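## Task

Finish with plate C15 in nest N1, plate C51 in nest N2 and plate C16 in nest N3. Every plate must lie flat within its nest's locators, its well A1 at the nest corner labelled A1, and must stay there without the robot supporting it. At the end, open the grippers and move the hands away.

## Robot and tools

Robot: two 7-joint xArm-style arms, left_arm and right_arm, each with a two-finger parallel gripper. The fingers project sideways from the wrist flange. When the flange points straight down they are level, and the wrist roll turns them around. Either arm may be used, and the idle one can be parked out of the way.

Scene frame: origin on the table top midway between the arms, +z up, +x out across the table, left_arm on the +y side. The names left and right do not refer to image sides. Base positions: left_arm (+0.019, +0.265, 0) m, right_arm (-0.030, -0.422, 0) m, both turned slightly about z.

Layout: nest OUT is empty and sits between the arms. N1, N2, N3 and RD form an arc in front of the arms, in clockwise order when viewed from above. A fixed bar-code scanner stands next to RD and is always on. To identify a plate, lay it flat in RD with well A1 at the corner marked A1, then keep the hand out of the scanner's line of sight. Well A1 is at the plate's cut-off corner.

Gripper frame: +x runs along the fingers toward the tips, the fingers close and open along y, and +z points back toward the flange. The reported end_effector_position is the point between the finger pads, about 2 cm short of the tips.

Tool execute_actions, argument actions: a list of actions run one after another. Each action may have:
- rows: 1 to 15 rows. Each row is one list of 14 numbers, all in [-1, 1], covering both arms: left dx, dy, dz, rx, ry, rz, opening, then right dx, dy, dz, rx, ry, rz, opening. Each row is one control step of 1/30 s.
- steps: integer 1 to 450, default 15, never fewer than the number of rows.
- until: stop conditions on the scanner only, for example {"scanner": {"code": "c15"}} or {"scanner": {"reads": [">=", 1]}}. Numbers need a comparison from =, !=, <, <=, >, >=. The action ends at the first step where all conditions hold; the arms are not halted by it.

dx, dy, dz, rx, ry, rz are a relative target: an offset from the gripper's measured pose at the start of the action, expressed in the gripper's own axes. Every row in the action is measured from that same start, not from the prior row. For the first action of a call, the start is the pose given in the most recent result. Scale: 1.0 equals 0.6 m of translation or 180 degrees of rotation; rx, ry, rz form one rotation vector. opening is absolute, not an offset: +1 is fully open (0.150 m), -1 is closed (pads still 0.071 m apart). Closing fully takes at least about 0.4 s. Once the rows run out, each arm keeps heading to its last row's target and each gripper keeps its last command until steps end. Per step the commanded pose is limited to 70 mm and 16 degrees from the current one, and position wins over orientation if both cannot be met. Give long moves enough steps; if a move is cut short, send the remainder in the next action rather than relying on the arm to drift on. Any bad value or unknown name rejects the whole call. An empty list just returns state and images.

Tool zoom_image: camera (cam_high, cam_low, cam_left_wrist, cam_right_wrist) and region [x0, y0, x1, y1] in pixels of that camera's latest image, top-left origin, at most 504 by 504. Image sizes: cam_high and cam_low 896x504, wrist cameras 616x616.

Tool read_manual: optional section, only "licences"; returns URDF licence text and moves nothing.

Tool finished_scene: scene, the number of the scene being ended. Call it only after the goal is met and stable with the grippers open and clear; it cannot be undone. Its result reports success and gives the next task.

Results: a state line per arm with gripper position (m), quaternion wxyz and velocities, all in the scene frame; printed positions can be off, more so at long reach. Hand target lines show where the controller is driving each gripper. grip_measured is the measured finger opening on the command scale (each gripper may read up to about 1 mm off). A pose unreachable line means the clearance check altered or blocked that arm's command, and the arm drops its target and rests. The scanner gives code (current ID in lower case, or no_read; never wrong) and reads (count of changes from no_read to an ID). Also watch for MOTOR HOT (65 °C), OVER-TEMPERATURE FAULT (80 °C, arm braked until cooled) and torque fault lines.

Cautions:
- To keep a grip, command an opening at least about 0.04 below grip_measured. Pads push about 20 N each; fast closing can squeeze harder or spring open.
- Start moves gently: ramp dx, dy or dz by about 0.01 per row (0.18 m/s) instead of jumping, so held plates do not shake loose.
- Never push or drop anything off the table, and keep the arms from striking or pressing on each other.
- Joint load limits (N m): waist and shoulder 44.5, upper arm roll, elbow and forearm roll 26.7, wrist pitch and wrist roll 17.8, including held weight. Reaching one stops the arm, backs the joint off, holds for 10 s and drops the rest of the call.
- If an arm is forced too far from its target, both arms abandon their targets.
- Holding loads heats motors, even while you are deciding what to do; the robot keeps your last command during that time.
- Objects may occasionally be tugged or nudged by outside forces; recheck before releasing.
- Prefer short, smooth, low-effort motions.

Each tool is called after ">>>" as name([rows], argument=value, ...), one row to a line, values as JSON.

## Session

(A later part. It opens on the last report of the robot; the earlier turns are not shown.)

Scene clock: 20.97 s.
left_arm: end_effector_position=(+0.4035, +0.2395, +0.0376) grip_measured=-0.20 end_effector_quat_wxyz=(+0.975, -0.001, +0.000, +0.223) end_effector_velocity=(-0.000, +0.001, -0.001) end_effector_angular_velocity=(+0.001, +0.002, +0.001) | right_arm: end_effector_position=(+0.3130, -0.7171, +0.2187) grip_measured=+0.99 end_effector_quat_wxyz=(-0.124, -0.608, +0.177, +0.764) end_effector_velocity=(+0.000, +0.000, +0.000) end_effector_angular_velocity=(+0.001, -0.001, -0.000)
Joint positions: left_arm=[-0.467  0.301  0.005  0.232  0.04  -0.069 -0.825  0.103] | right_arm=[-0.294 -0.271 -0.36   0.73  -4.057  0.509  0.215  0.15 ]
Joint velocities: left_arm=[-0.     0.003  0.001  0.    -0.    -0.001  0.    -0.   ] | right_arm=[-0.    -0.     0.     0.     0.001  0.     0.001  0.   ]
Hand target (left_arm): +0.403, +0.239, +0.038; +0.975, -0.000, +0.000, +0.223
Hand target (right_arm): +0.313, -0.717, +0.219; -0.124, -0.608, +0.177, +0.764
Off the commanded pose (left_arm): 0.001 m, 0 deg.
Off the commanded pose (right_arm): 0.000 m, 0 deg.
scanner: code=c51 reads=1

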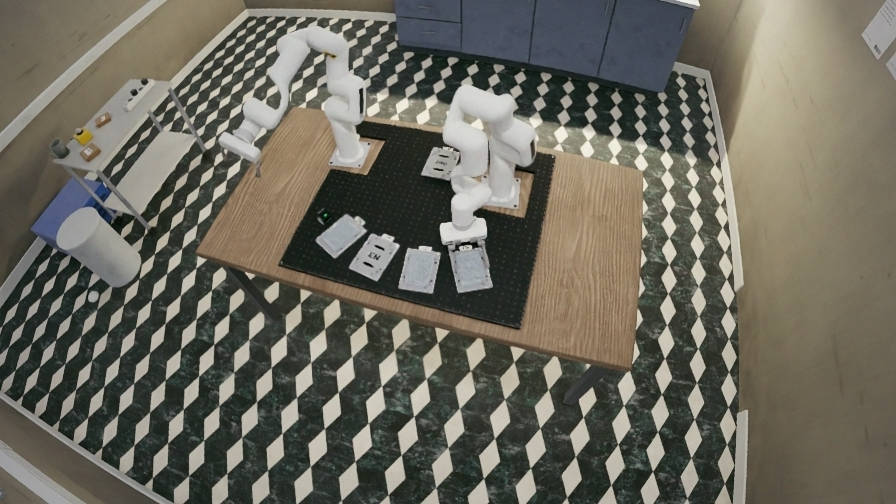

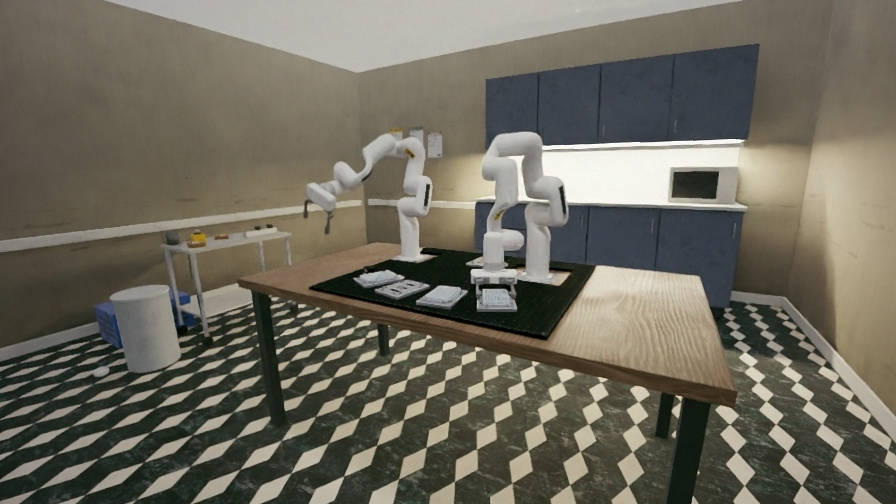

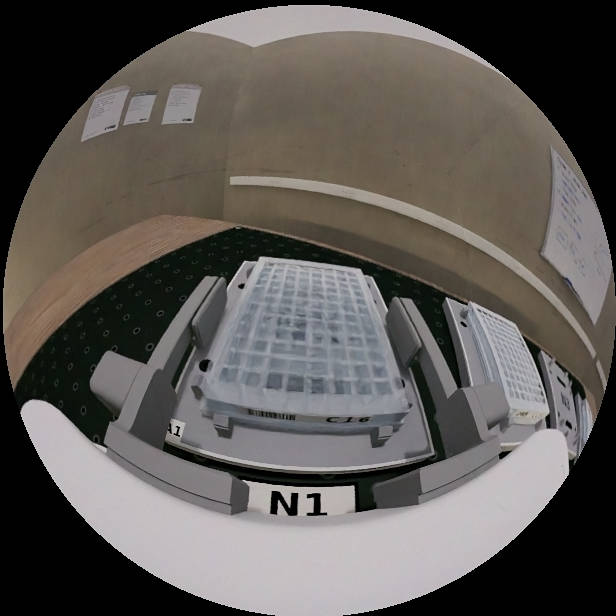

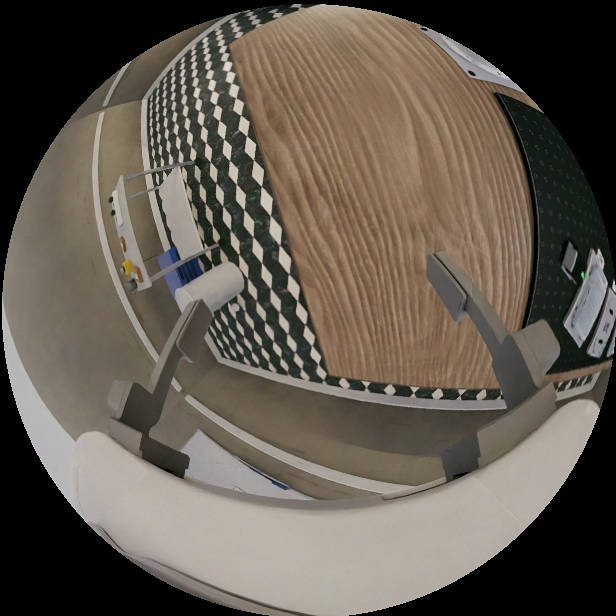

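>>> execute_actions(actions=[])

Scene clock: 21.33 s.
left_arm: end_effector_position=(+0.4035, +0.2395, +0.0375) grip_measured=-0.20 end_effector_quat_wxyz=(+0.975, -0.000, +0.000, +0.223) end_effector_velocity=(-0.000, +0.000, -0.000) end_effector_angular_velocity=(+0.000, +0.001, -0.000) | right_arm: end_effector_position=(+0.3130, -0.7171, +0.2187) grip_measured=+0.99 end_effector_quat_wxyz=(-0.124, -0.608, +0.177, +0.764) end_effector_velocity=(-0.000, -0.000, -0.000) end_effector_angular_velocity=(+0.001, +0.000, -0.001)
Joint positions: left_arm=[-0.468  0.301  0.005  0.232  0.04  -0.069 -0.825  0.103] | right_arm=[-0.294 -0.271 -0.36   0.73  -4.057  0.509  0.215  0.15 ]
Joint velocities: left_arm=[-0.001  0.001  0.001  0.    -0.    -0.     0.    -0.   ] | right_arm=[-0.001  0.001  0.     0.     0.001  0.001  0.001 -0.   ]
Hand target (left_arm): +0.403, +0.239, +0.038; +0.975, -0.000, +0.000, +0.223
Hand target (right_arm): +0.313, -0.717, +0.219; -0.124, -0.608, +0.177, +0.764
Off the commanded pose (left_arm): 0.000 m, 0 deg.
Off the commanded pose (right_arm): 0.000 m, 0 deg.
scanner: code=c51 reads=1

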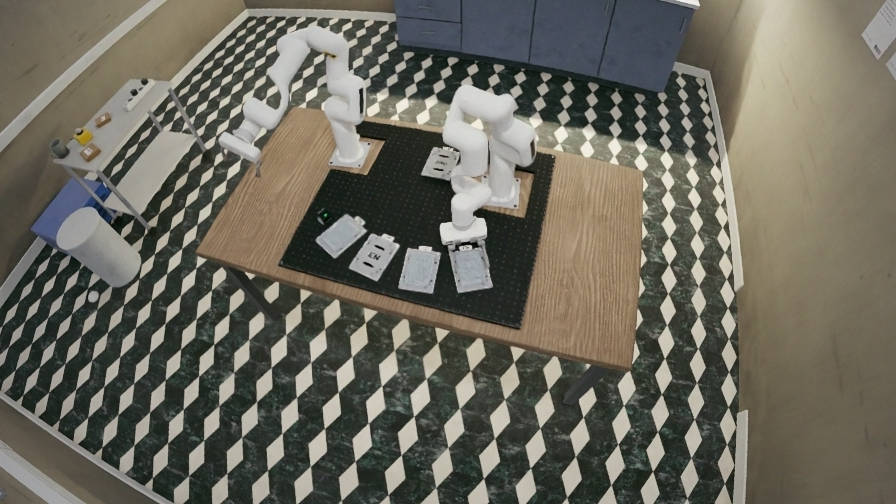

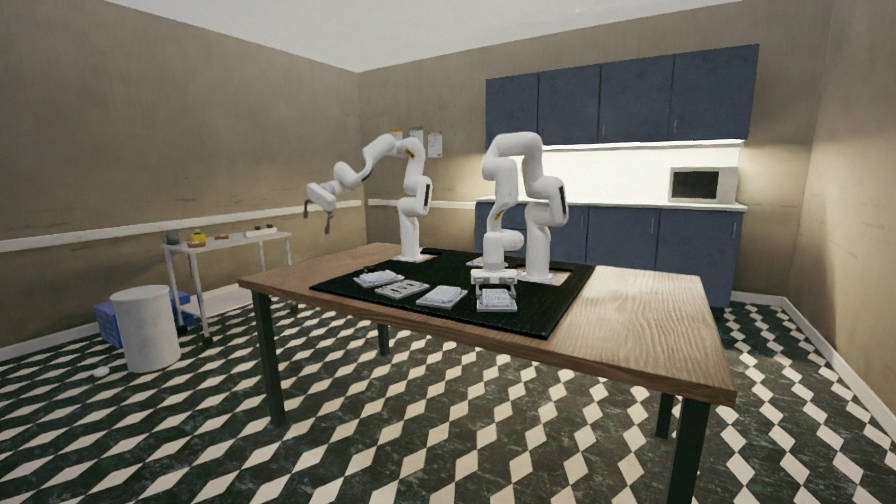

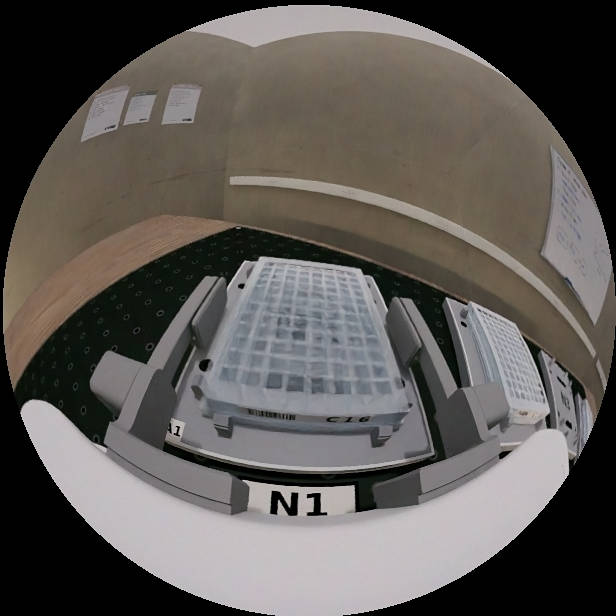

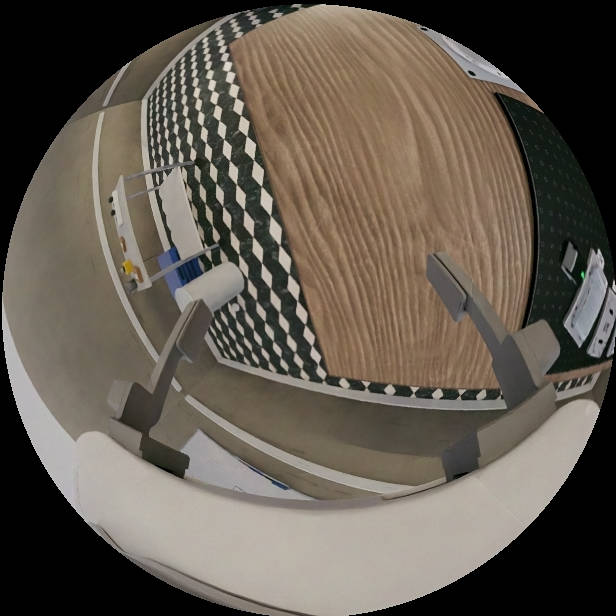

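>>> execute_actions([
  {"rows":[[0,0,0,0,0,0,-0.28,0,0,0,0,0,0,1],[0,0,0,0,0,0,-0.34,0,0,0,0,0,0,1],[0,0,0,0,0,0,-0.40,0,0,0,0,0,0,1],[0,0,0,0,0,0,-0.46,0,0,0,0,0,0,1],[0,0,0,0,0,0,-0.52,0,0,0,0,0,0,1],[0,0,0,0,0,0,-0.58,0,0,0,0,0,0,1],[0,0,0,0,0,0,-0.64,0,0,0,0,0,0,1],[0,0,0,0,0,0,-0.69,0,0,0,0,0,0,1],[0,0,0,0,0,0,-0.74,0,0,0,0,0,0,1]],"steps":16},
  {"rows":[[0,0,0.004,0,0,0,-0.74,0,0,0,0,0,0,1],[0,0,0.010,0,0,0,-0.74,0,0,0,0,0,0,1],[0,0,0.018,0,0,0,-0.74,0,0,0,0,0,0,1],[0,0,0.027,0,0,0,-0.74,0,0,0,0,0,0,1],[0,0,0.037,0,0,0,-0.74,0,0,0,0,0,0,1],[0,0,0.047,0,0,0,-0.74,0,0,0,0,0,0,1],[0,0,0.057,0,0,0,-0.74,0,0,0,0,0,0,1],[0,0,0.067,0,0,0,-0.74,0,0,0,0,0,0,1],[0,0,0.077,0,0,0,-0.74,0,0,0,0,0,0,1],[0,0,0.086,0,0,0,-0.74,0,0,0,0,0,0,1],[0,0,0.094,0,0,0,-0.74,0,0,0,0,0,0,1],[0,0,0.100,0,0,0,-0.74,0,0,0,0,0,0,1],[0,0,0.104,0,0,0,-0.74,0,0,0,0,0,0,1]],"steps":24},
])

Scene clock: 22.93 s.
left_arm: end_effector_position=(+0.4030, +0.2398, +0.0992) grip_measured=-0.65 end_effector_quat_wxyz=(+0.975, +0.000, +0.001, +0.223) end_effector_velocity=(+0.001, -0.000, +0.001) end_effector_angular_velocity=(-0.002, -0.001, -0.002) | right_arm: end_effector_position=(+0.3130, -0.7171, +0.2187) grip_measured=+0.99 end_effector_quat_wxyz=(-0.124, -0.608, +0.177, +0.764) end_effector_velocity=(+0.000, +0.000, -0.000) end_effector_angular_velocity=(+0.000, +0.001, +0.000)
Joint positions: left_arm=[-0.47  -0.05  -0.005  0.177 -0.004  0.228 -0.794  0.085] | right_arm=[-0.294 -0.271 -0.36   0.73  -4.057  0.509  0.215  0.15 ]
Joint velocities: left_arm=[-0.002 -0.005  0.001  0.001 -0.008  0.004  0.009  0.   ] | right_arm=[ 0.     0.001 -0.    -0.    -0.     0.     0.     0.   ]
Hand target (left_arm): +0.403, +0.240, +0.100; +0.975, -0.000, +0.000, +0.223
Hand target (right_arm): +0.313, -0.717, +0.219; -0.124, -0.608, +0.177, +0.764
Off the commanded pose (left_arm): 0.001 m, 0 deg.
Off the commanded pose (right_arm): 0.000 m, 0 deg.
scanner: code=c51 reads=1

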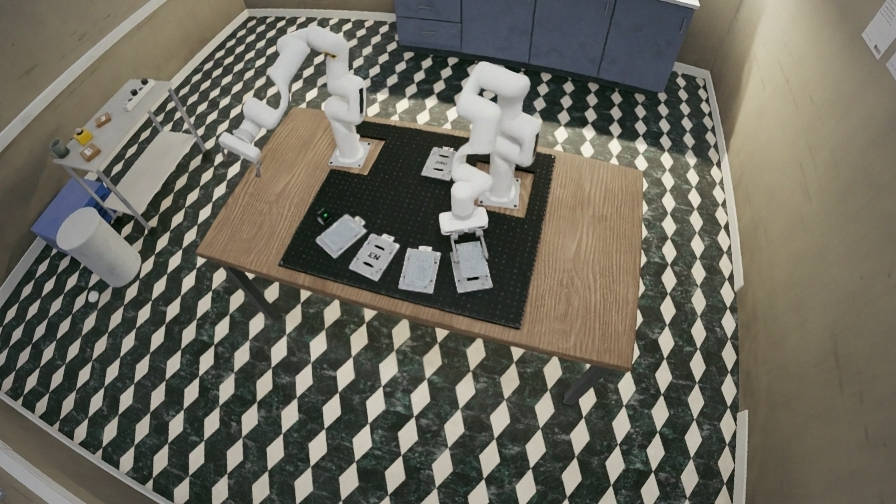

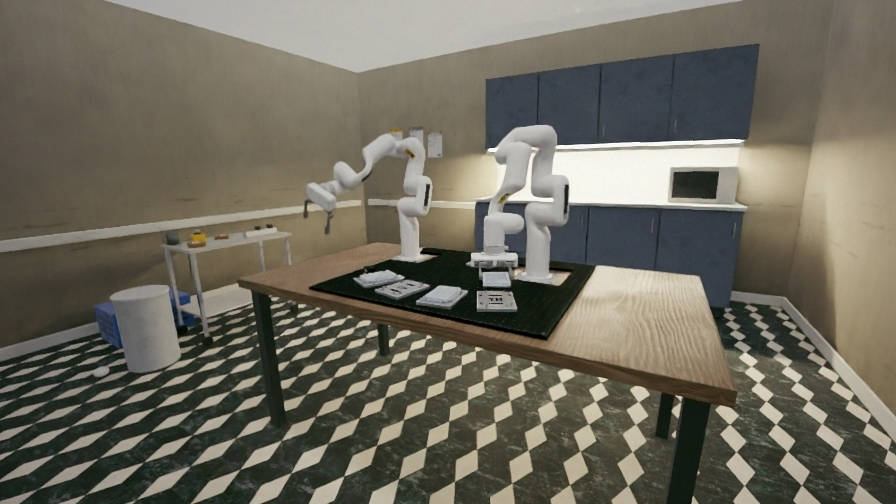

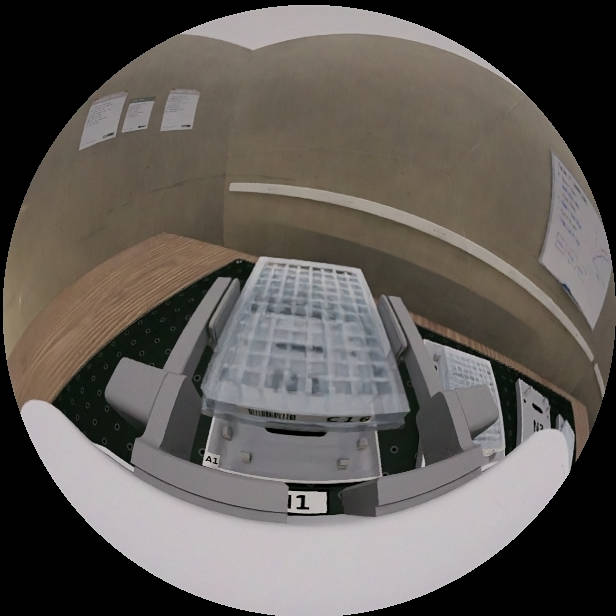

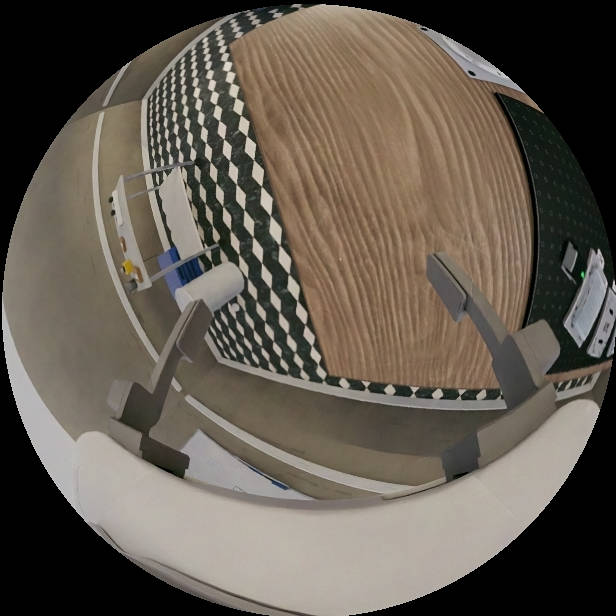

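>>> execute_actions([
  {"rows":[[-0.0009,-0.0027,0,0,0,-0.001,-0.74,0,0,0,0,0,0,1],[-0.0024,-0.0068,0,0,0,-0.0025,-0.74,0,0,0,0,0,0,1],[-0.0047,-0.0137,0,0,0,-0.0049,-0.74,0,0,0,0,0,0,1],[-0.0076,-0.0219,0,0,0,-0.0078,-0.74,0,0,0,0,0,0,1],[-0.0109,-0.0314,0,0,0,-0.0113,-0.74,0,0,0,0,0,0,1],[-0.0147,-0.0424,0,0,0,-0.0152,-0.74,0,0,0,0,0,0,1],[-0.0184,-0.0533,0,0,0,-0.0191,-0.74,0,0,0,0,0,0,1],[-0.0222,-0.0642,0,0,0,-0.023,-0.74,0,0,0,0,0,0,1],[-0.0265,-0.0766,0,0,0,-0.0274,-0.74,0,0,0,0,0,0,1],[-0.0307,-0.0889,0,0,0,-0.0319,-0.74,0,0,0,0,0,0,1],[-0.035,-0.1012,0,0,0,-0.0363,-0.74,0,0,0,0,0,0,1],[-0.0393,-0.1135,0,0,0,-0.0407,-0.74,0,0,0,0,0,0,1],[-0.0435,-0.1258,0,0,0,-0.0451,-0.74,0,0,0,0,0,0,1],[-0.0473,-0.1367,0,0,0,-0.049,-0.74,0,0,0,0,0,0,1]],"steps":14},
  {"rows":[[-0.0043,-0.0237,0,0,0,-0.0082,-0.74,0,0,0,0,0,0,1],[-0.0065,-0.0356,0,0,0,-0.0123,-0.74,0,0,0,0,0,0,1],[-0.0086,-0.0474,0,0,0,-0.0163,-0.74,0,0,0,0,0,0,1],[-0.0108,-0.0593,0,0,0,-0.0204,-0.74,0,0,0,0,0,0,1],[-0.0129,-0.0712,0,0,0,-0.0245,-0.74,0,0,0,0,0,0,1],[-0.0151,-0.083,0,0,0,-0.0286,-0.74,0,0,0,0,0,0,1],[-0.0172,-0.0949,0,0,0,-0.0327,-0.74,0,0,0,0,0,0,1],[-0.0194,-0.1067,0,0,0,-0.0368,-0.74,0,0,0,0,0,0,1],[-0.0215,-0.1186,0,0,0,-0.0408,-0.74,0,0,0,0,0,0,1],[-0.0237,-0.1304,0,0,0,-0.0449,-0.74,0,0,0,0,0,0,1],[-0.0258,-0.1423,0,0,0,-0.049,-0.74,0,0,0,0,0,0,1],[-0.028,-0.1542,0,0,0,-0.0531,-0.74,0,0,0,0,0,0,1]],"steps":12},
  {"rows":[[-0.0006,-0.0241,0,0,0,-0.0082,-0.74,0,0,0,0,0,0,1],[-0.0009,-0.0362,0,0,0,-0.0123,-0.74,0,0,0,0,0,0,1],[-0.0012,-0.0482,0,0,0,-0.0163,-0.74,0,0,0,0,0,0,1],[-0.0015,-0.0603,0,0,0,-0.0204,-0.74,0,0,0,0,0,0,1],[-0.0018,-0.0723,0,0,0,-0.0245,-0.74,0,0,0,0,0,0,1],[-0.0021,-0.0844,0,0,0,-0.0286,-0.74,0,0,0,0,0,0,1],[-0.0024,-0.0964,0,0,0,-0.0327,-0.74,0,0,0,0,0,0,1],[-0.0027,-0.1085,0,0,0,-0.0368,-0.74,0,0,0,0,0,0,1],[-0.003,-0.1205,0,0,0,-0.0408,-0.74,0,0,0,0,0,0,1],[-0.0033,-0.1326,0,0,0,-0.0449,-0.74,0,0,0,0,0,0,1],[-0.0036,-0.1446,0,0,0,-0.049,-0.74,0,0,0,0,0,0,1],[-0.0039,-0.1566,0,0,0,-0.0531,-0.74,0,0,0,0,0,0,1]],"steps":16},
])

Scene clock: 25.03 s.
left_arm: end_effector_position=(+0.4353, +0.0043, +0.1022) grip_measured=-0.65 end_effector_quat_wxyz=(+1.000, -0.001, -0.000, +0.012) end_effector_velocity=(+0.015, -0.022, -0.010) end_effector_angular_velocity=(+0.017, +0.009, -0.033) | right_arm: end_effector_position=(+0.3130, -0.7171, +0.2187) grip_measured=+0.99 end_effector_quat_wxyz=(-0.124, -0.608, +0.177, +0.764) end_effector_velocity=(+0.000, +0.000, +0.000) end_effector_angular_velocity=(-0.000, +0.000, +0.000)
Joint positions: left_arm=[-0.693  0.206 -0.194  0.552  0.109  0.351 -0.883  0.085] | right_arm=[-0.294 -0.271 -0.36   0.73  -4.057  0.509  0.215  0.15 ]
Joint velocities: left_arm=[-0.019  0.083  0.018  0.091  0.046  0.03  -0.008 -0.   ] | right_arm=[ 0. -0.  0.  0. -0. -0.  0.  0.]
Hand target (left_arm): +0.436, +0.004, +0.101; +1.000, -0.001, +0.000, +0.012
Hand target (right_arm): +0.313, -0.717, +0.219; -0.124, -0.608, +0.177, +0.764
Off the commanded pose (left_arm): 0.001 m, 0 deg.
Off the commanded pose (right_arm): 0.000 m, 0 deg.
scanner: code=c51 reads=1

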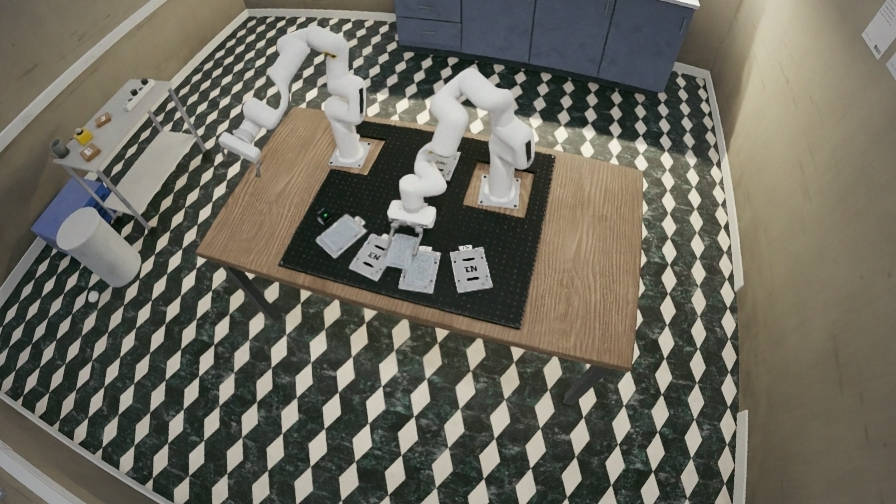

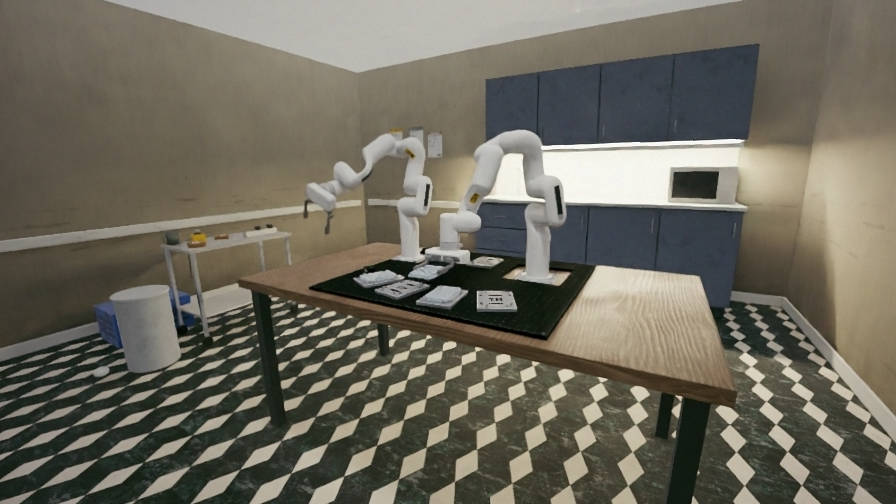

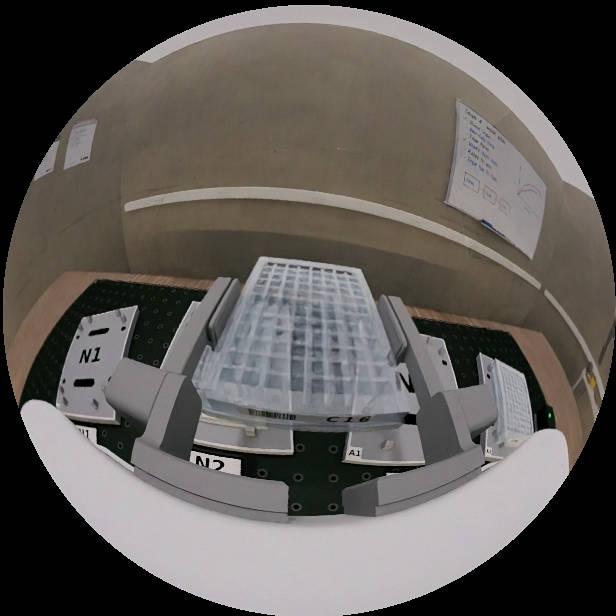

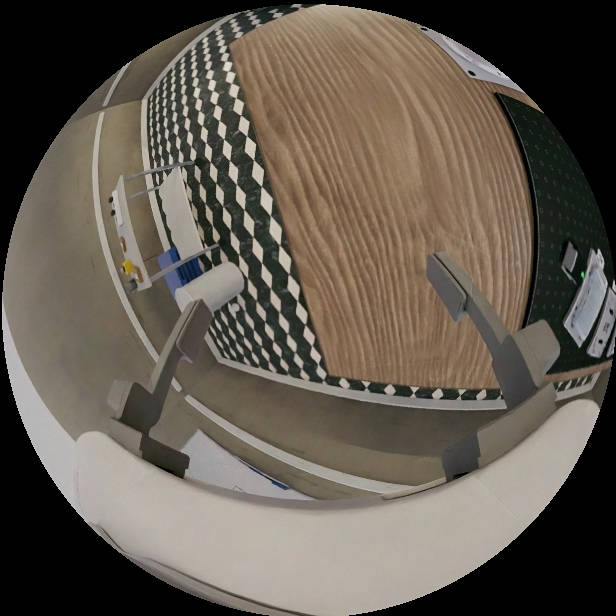

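>>> execute_actions([
  {"rows":[[0.0002,-0.0037,0,0,0,-0.0012,-0.74,0,0,0,0,0,0,1],[0.0006,-0.011,0,0,0,-0.0036,-0.74,0,0,0,0,0,0,1],[0.0011,-0.0219,0,0,0,-0.0072,-0.74,0,0,0,0,0,0,1],[0.0018,-0.0347,-0.001,0,0,-0.0115,-0.74,0,0,0,0,0,0,1],[0.0026,-0.0493,-0.001,0,0,-0.0163,-0.74,0,0,0,0,0,0,1],[0.0034,-0.0657,-0.001,0,0,-0.0217,-0.74,0,0,0,0,0,0,1],[0.0043,-0.0821,-0.002,0,0,-0.0272,-0.74,0,0,0,0,0,0,1],[0.0051,-0.0986,-0.002,0,0,-0.0326,-0.74,0,0,0,0,0,0,1],[0.006,-0.115,-0.002,0,0,-0.0381,-0.74,0,0,0,0,0,0,1],[0.0068,-0.1314,-0.003,0,0,-0.0435,-0.74,0,0,0,0,0,0,1],[0.0076,-0.146,-0.003,0,0,-0.0483,-0.74,0,0,0,0,0,0,1],[0.0083,-0.1588,-0.003,0,0,-0.0525,-0.74,0,0,0,0,0,0,1],[0.0088,-0.1697,-0.0035,0,0,-0.0562,-0.74,0,0,0,0,0,0,1],[0.0092,-0.177,-0.0037,0,0,-0.0586,-0.74,0,0,0,0,0,0,1],[0.0095,-0.1825,-0.0037,0,0,-0.0604,-0.74,0,0,0,0,0,0,1]],"steps":26},
])

Scene clock: 26.20 s.
left_arm: end_effector_position=(+0.4441, -0.1045, +0.1006) grip_measured=-0.65 end_effector_quat_wxyz=(+0.997, -0.001, -0.000, -0.082) end_effector_velocity=(-0.000, -0.003, +0.002) end_effector_angular_velocity=(-0.005, -0.003, -0.004) | right_arm: end_effector_position=(+0.3130, -0.7171, +0.2187) grip_measured=+0.99 end_effector_quat_wxyz=(-0.124, -0.608, +0.177, +0.764) end_effector_velocity=(+0.001, +0.001, -0.000) end_effector_angular_velocity=(+0.001, -0.001, +0.001)
Joint positions: left_arm=[-0.772  0.366 -0.229  0.8    0.187  0.447 -0.863  0.085] | right_arm=[-0.294 -0.271 -0.36   0.73  -4.057  0.509  0.215  0.15 ]
Joint velocities: left_arm=[-0.002 -0.001 -0.003  0.004 -0.    -0.     0.     0.   ] | right_arm=[ 0.002 -0.    -0.    -0.     0.     0.     0.001  0.   ]
Hand target (left_arm): +0.444, -0.105, +0.101; +0.997, -0.001, -0.000, -0.083
Hand target (right_arm): +0.313, -0.717, +0.219; -0.124, -0.608, +0.177, +0.764
Off the commanded pose (left_arm): 0.001 m, 0 deg.
Off the commanded pose (right_arm): 0.000 m, 0 deg.
scanner: code=c51 reads=1

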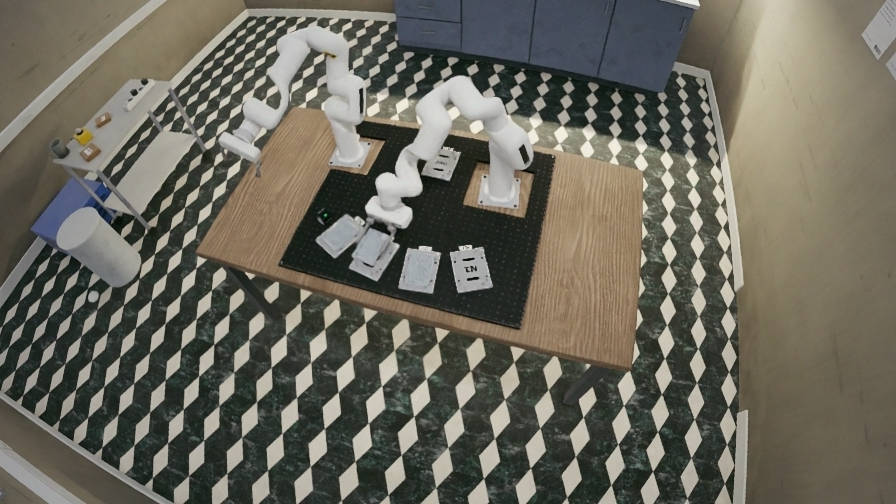

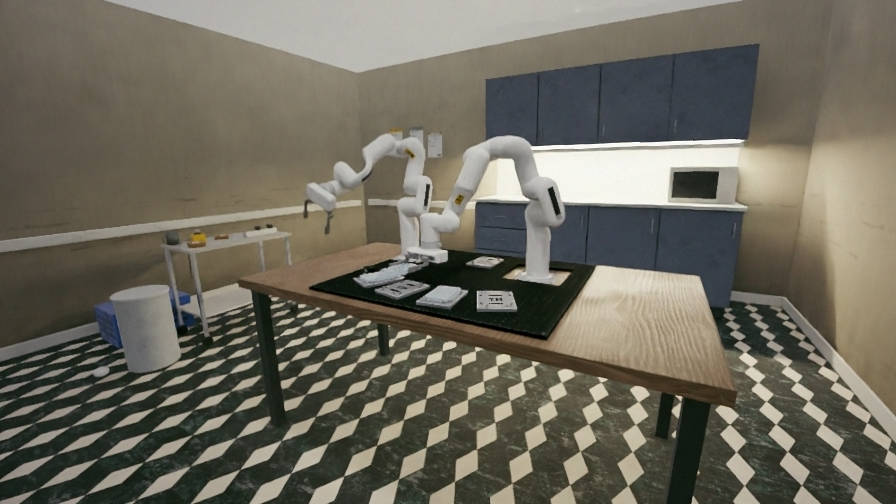

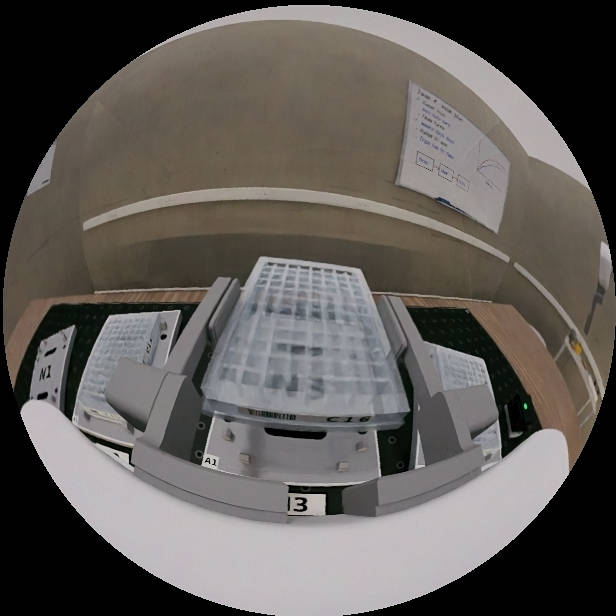

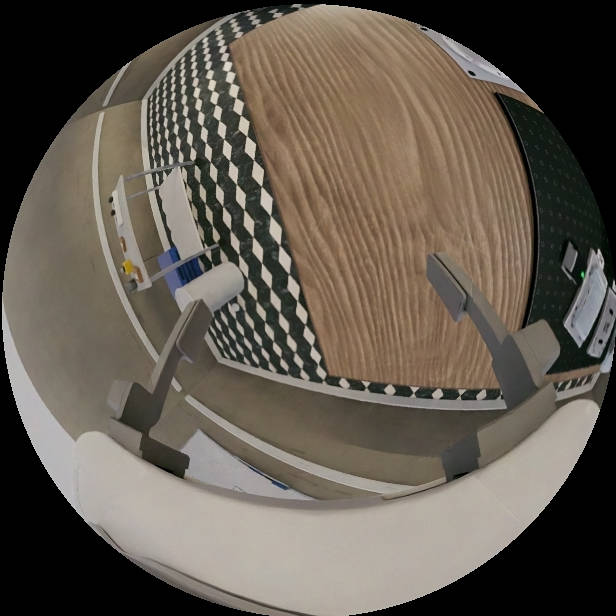

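>>> execute_actions([
  {"rows":[[-0.0003,0,-0.003,0,0,0,-0.74,0,0,0,0,0,0,1],[-0.0006,0,-0.008,0,0,0,-0.74,0,0,0,0,0,0,1],[-0.0009,0,-0.015,0,0,0,-0.74,0,0,0,0,0,0,1],[-0.0012,0,-0.024,0,0,0,-0.74,0,0,0,0,0,0,1],[-0.0015,0,-0.034,0,0,0,-0.74,0,0,0,0,0,0,1],[-0.0018,0,-0.044,0,0,0,-0.74,0,0,0,0,0,0,1],[-0.0021,0,-0.054,0,0,0,-0.74,0,0,0,0,0,0,1],[-0.0023,0,-0.063,0,0,0,-0.74,0,0,0,0,0,0,1],[-0.0025,0,-0.071,0,0,0,-0.74,0,0,0,0,0,0,1],[-0.0025,0,-0.077,0,0,0,-0.74,0,0,0,0,0,0,1],[-0.0025,0,-0.081,0,0,0,-0.74,0,0,0,0,0,0,1]],"steps":20},
])

>>> zoom_image(camera="cam_left_wrist", region=[120, 240, 500, 520])

Scene clock: 27.10 s.
left_arm: end_effector_position=(+0.4430, -0.1049, +0.0529) grip_measured=-0.65 end_effector_quat_wxyz=(+0.997, -0.002, -0.001, -0.082) end_effector_velocity=(-0.001, +0.002, -0.003) end_effector_angular_velocity=(+0.004, +0.003, +0.001) | right_arm: end_effector_position=(+0.3130, -0.7171, +0.2187) grip_measured=+0.99 end_effector_quat_wxyz=(-0.124, -0.608, +0.177, +0.764) end_effector_velocity=(+0.000, -0.000, +0.000) end_effector_angular_velocity=(-0.002, +0.000, +0.001)
Joint positions: left_arm=[-0.816  0.507 -0.173  0.823  0.257  0.329 -0.919  0.085] | right_arm=[-0.294 -0.271 -0.36   0.73  -4.057  0.509  0.215  0.15 ]
Joint velocities: left_arm=[-0.001  0.002  0.002 -0.004  0.001 -0.001 -0.001 -0.   ] | right_arm=[ 0.     0.    -0.     0.    -0.     0.    -0.002  0.   ]
Hand target (left_arm): +0.443, -0.105, +0.052; +0.997, -0.001, -0.000, -0.082
Hand target (right_arm): +0.313, -0.717, +0.219; -0.124, -0.608, +0.177, +0.764
Off the commanded pose (left_arm): 0.001 m, 0 deg.
Off the commanded pose (right_arm): 0.000 m, 0 deg.
scanner: code=c51 reads=1

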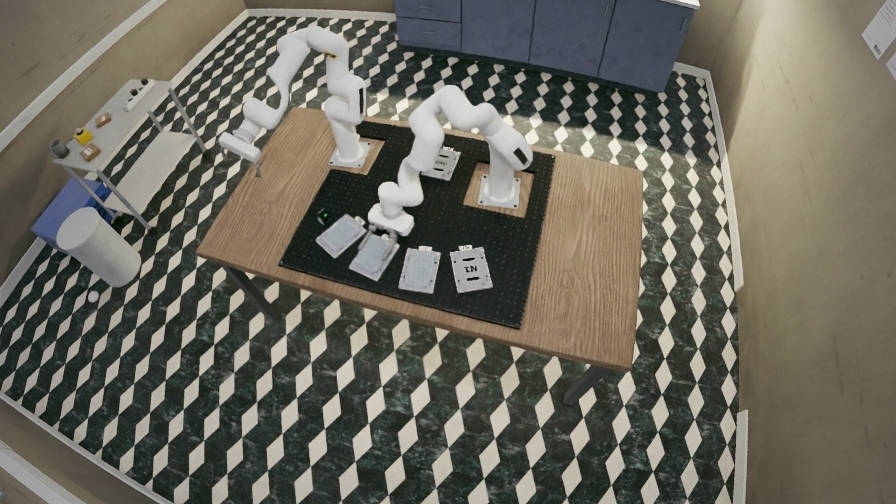

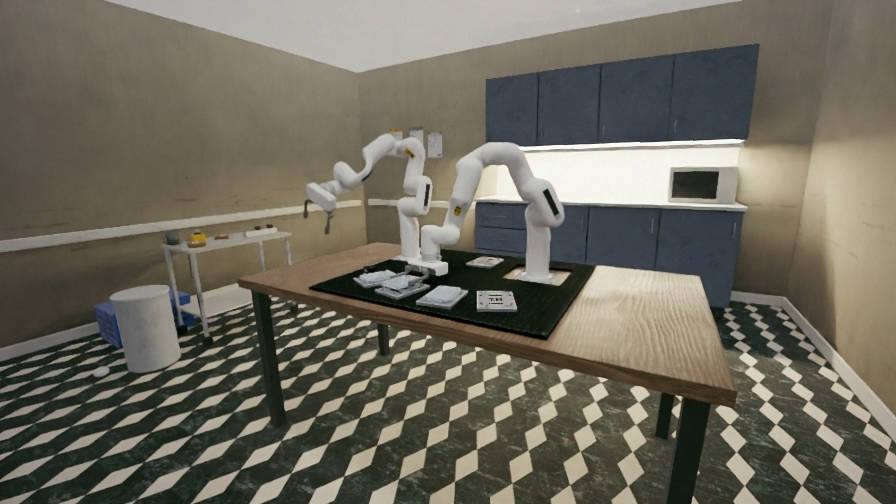

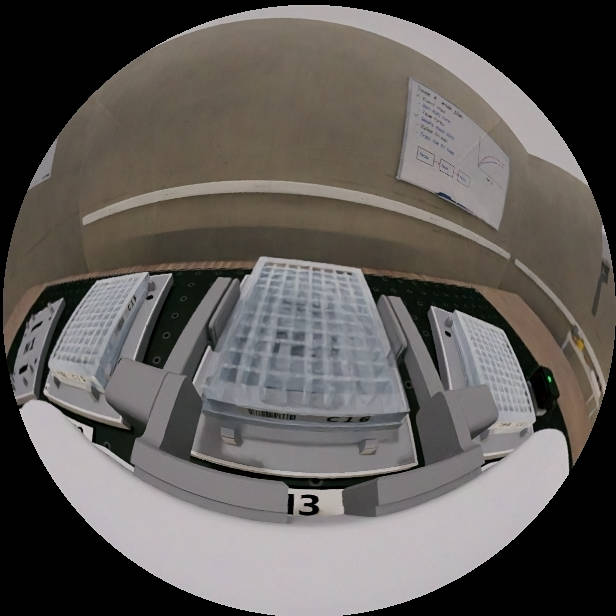

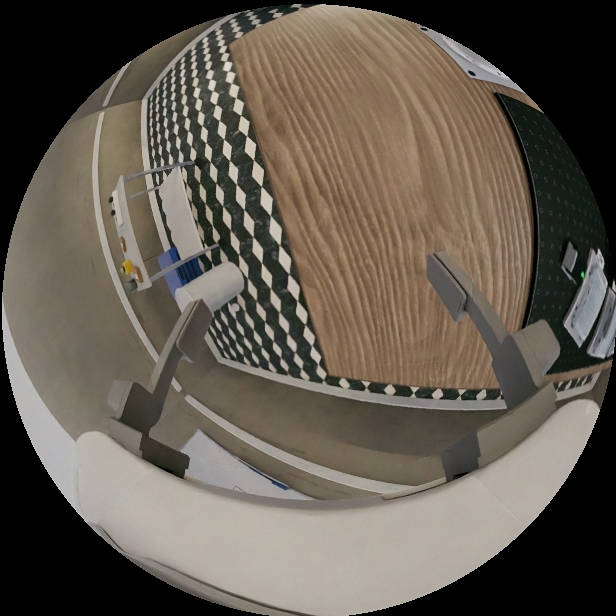

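Region (120, 240, 500, 520) of cam_left_wrist's 616x616 image, scaled by 1.326, with more detail than that image has; it fills the top 371 rows of this view, and the rest is white.

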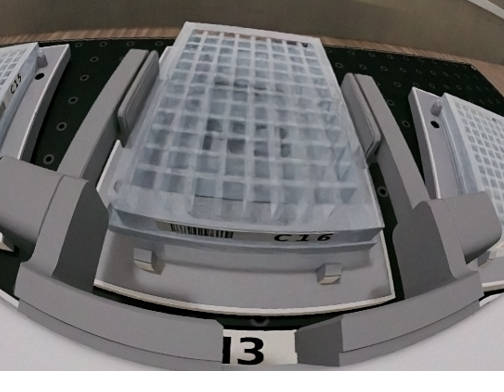

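>>> execute_actions([
  {"rows":[[0,0,-0.003,0,0,0,-0.74,0,0,0,0,0,0,1],[0,0,-0.007,0,0,0,-0.74,0,0,0,0,0,0,1],[0,0,-0.011,0,0,0,-0.74,0,0,0,0,0,0,1],[0,0,-0.015,0,0,0,-0.74,0,0,0,0,0,0,1],[0,0,-0.019,0,0,0,-0.74,0,0,0,0,0,0,1],[0,0,-0.022,0,0,0,-0.74,0,0,0,0,0,0,1],[0,0,-0.0245,0,0,0,-0.74,0,0,0,0,0,0,1],[0,0,-0.0258,0,0,0,-0.74,0,0,0,0,0,0,1]],"steps":16},
])

>>> zoom_image(camera="cam_left_wrist", region=[120, 240, 500, 520])

Scene clock: 27.87 s.
left_arm: end_effector_position=(+0.4430, -0.1052, +0.0380) grip_measured=-0.65 end_effector_quat_wxyz=(+0.997, -0.002, -0.001, -0.082) end_effector_velocity=(+0.000, -0.000, -0.000) end_effector_angular_velocity=(-0.000, +0.000, +0.001) | right_arm: end_effector_position=(+0.3130, -0.7171, +0.2187) grip_measured=+0.99 end_effector_quat_wxyz=(-0.124, -0.608, +0.177, +0.764) end_effector_velocity=(+0.000, +0.000, +0.000) end_effector_angular_velocity=(+0.001, -0.000, -0.001)
Joint positions: left_arm=[-0.832  0.553 -0.153  0.836  0.274  0.294 -0.933  0.085] | right_arm=[-0.294 -0.271 -0.36   0.73  -4.057  0.509  0.215  0.15 ]
Joint velocities: left_arm=[ 0.001  0.002 -0.     0.001  0.001 -0.001 -0.001  0.   ] | right_arm=[ 0.    -0.     0.     0.     0.001 -0.     0.001 -0.   ]
Hand target (left_arm): +0.443, -0.105, +0.037; +0.997, -0.002, -0.001, -0.082
Hand target (right_arm): +0.313, -0.717, +0.219; -0.124, -0.608, +0.177, +0.764
Off the commanded pose (left_arm): 0.001 m, 0 deg.
Off the commanded pose (right_arm): 0.000 m, 0 deg.
scanner: code=c51 reads=1

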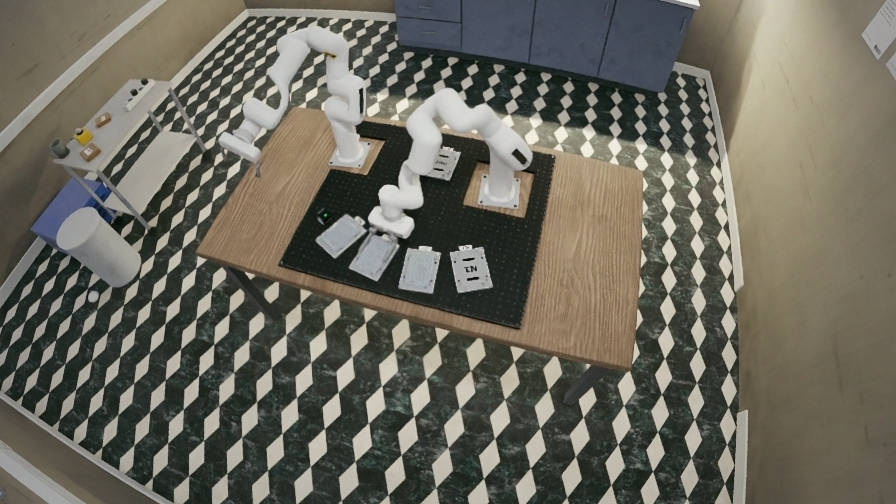

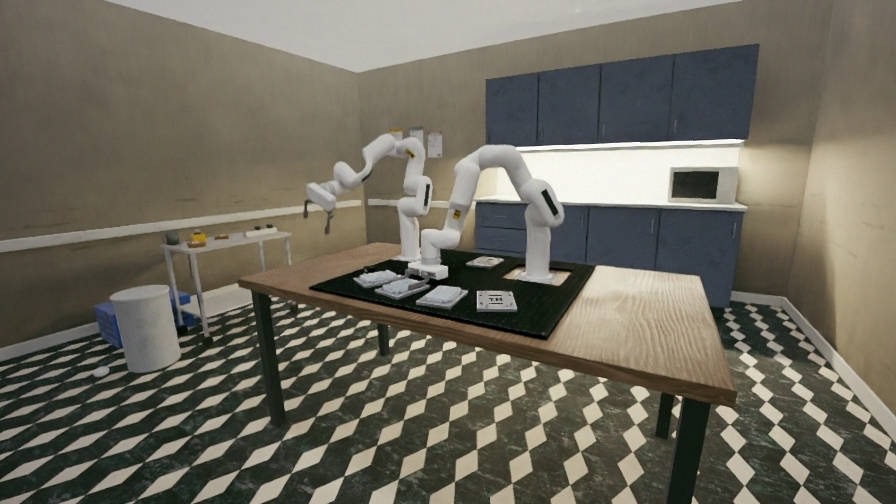

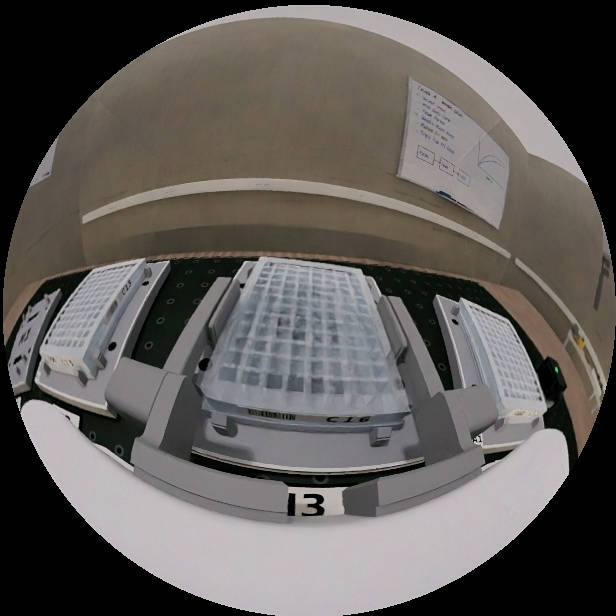

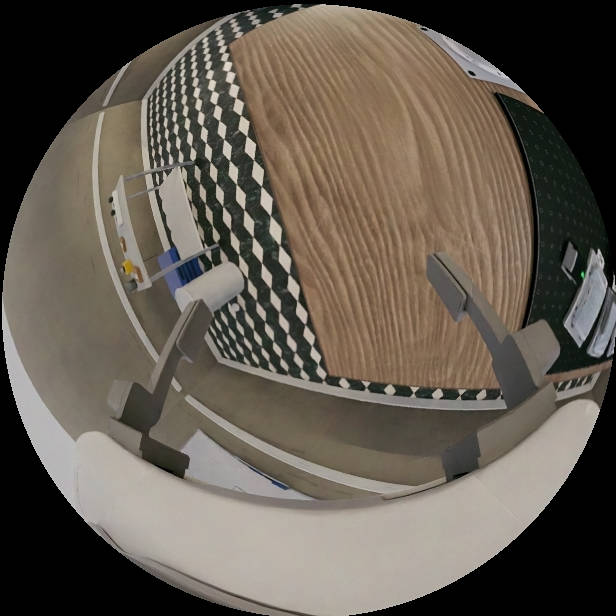

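Region (120, 240, 500, 520) of cam_left_wrist's 616x616 image, scaled by 1.326, with more detail than that image has; it fills the top 371 rows of this view, and the rest is white.

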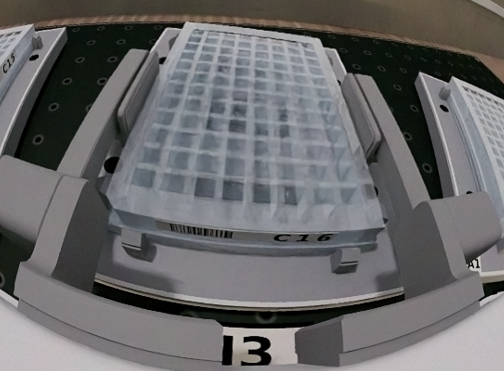

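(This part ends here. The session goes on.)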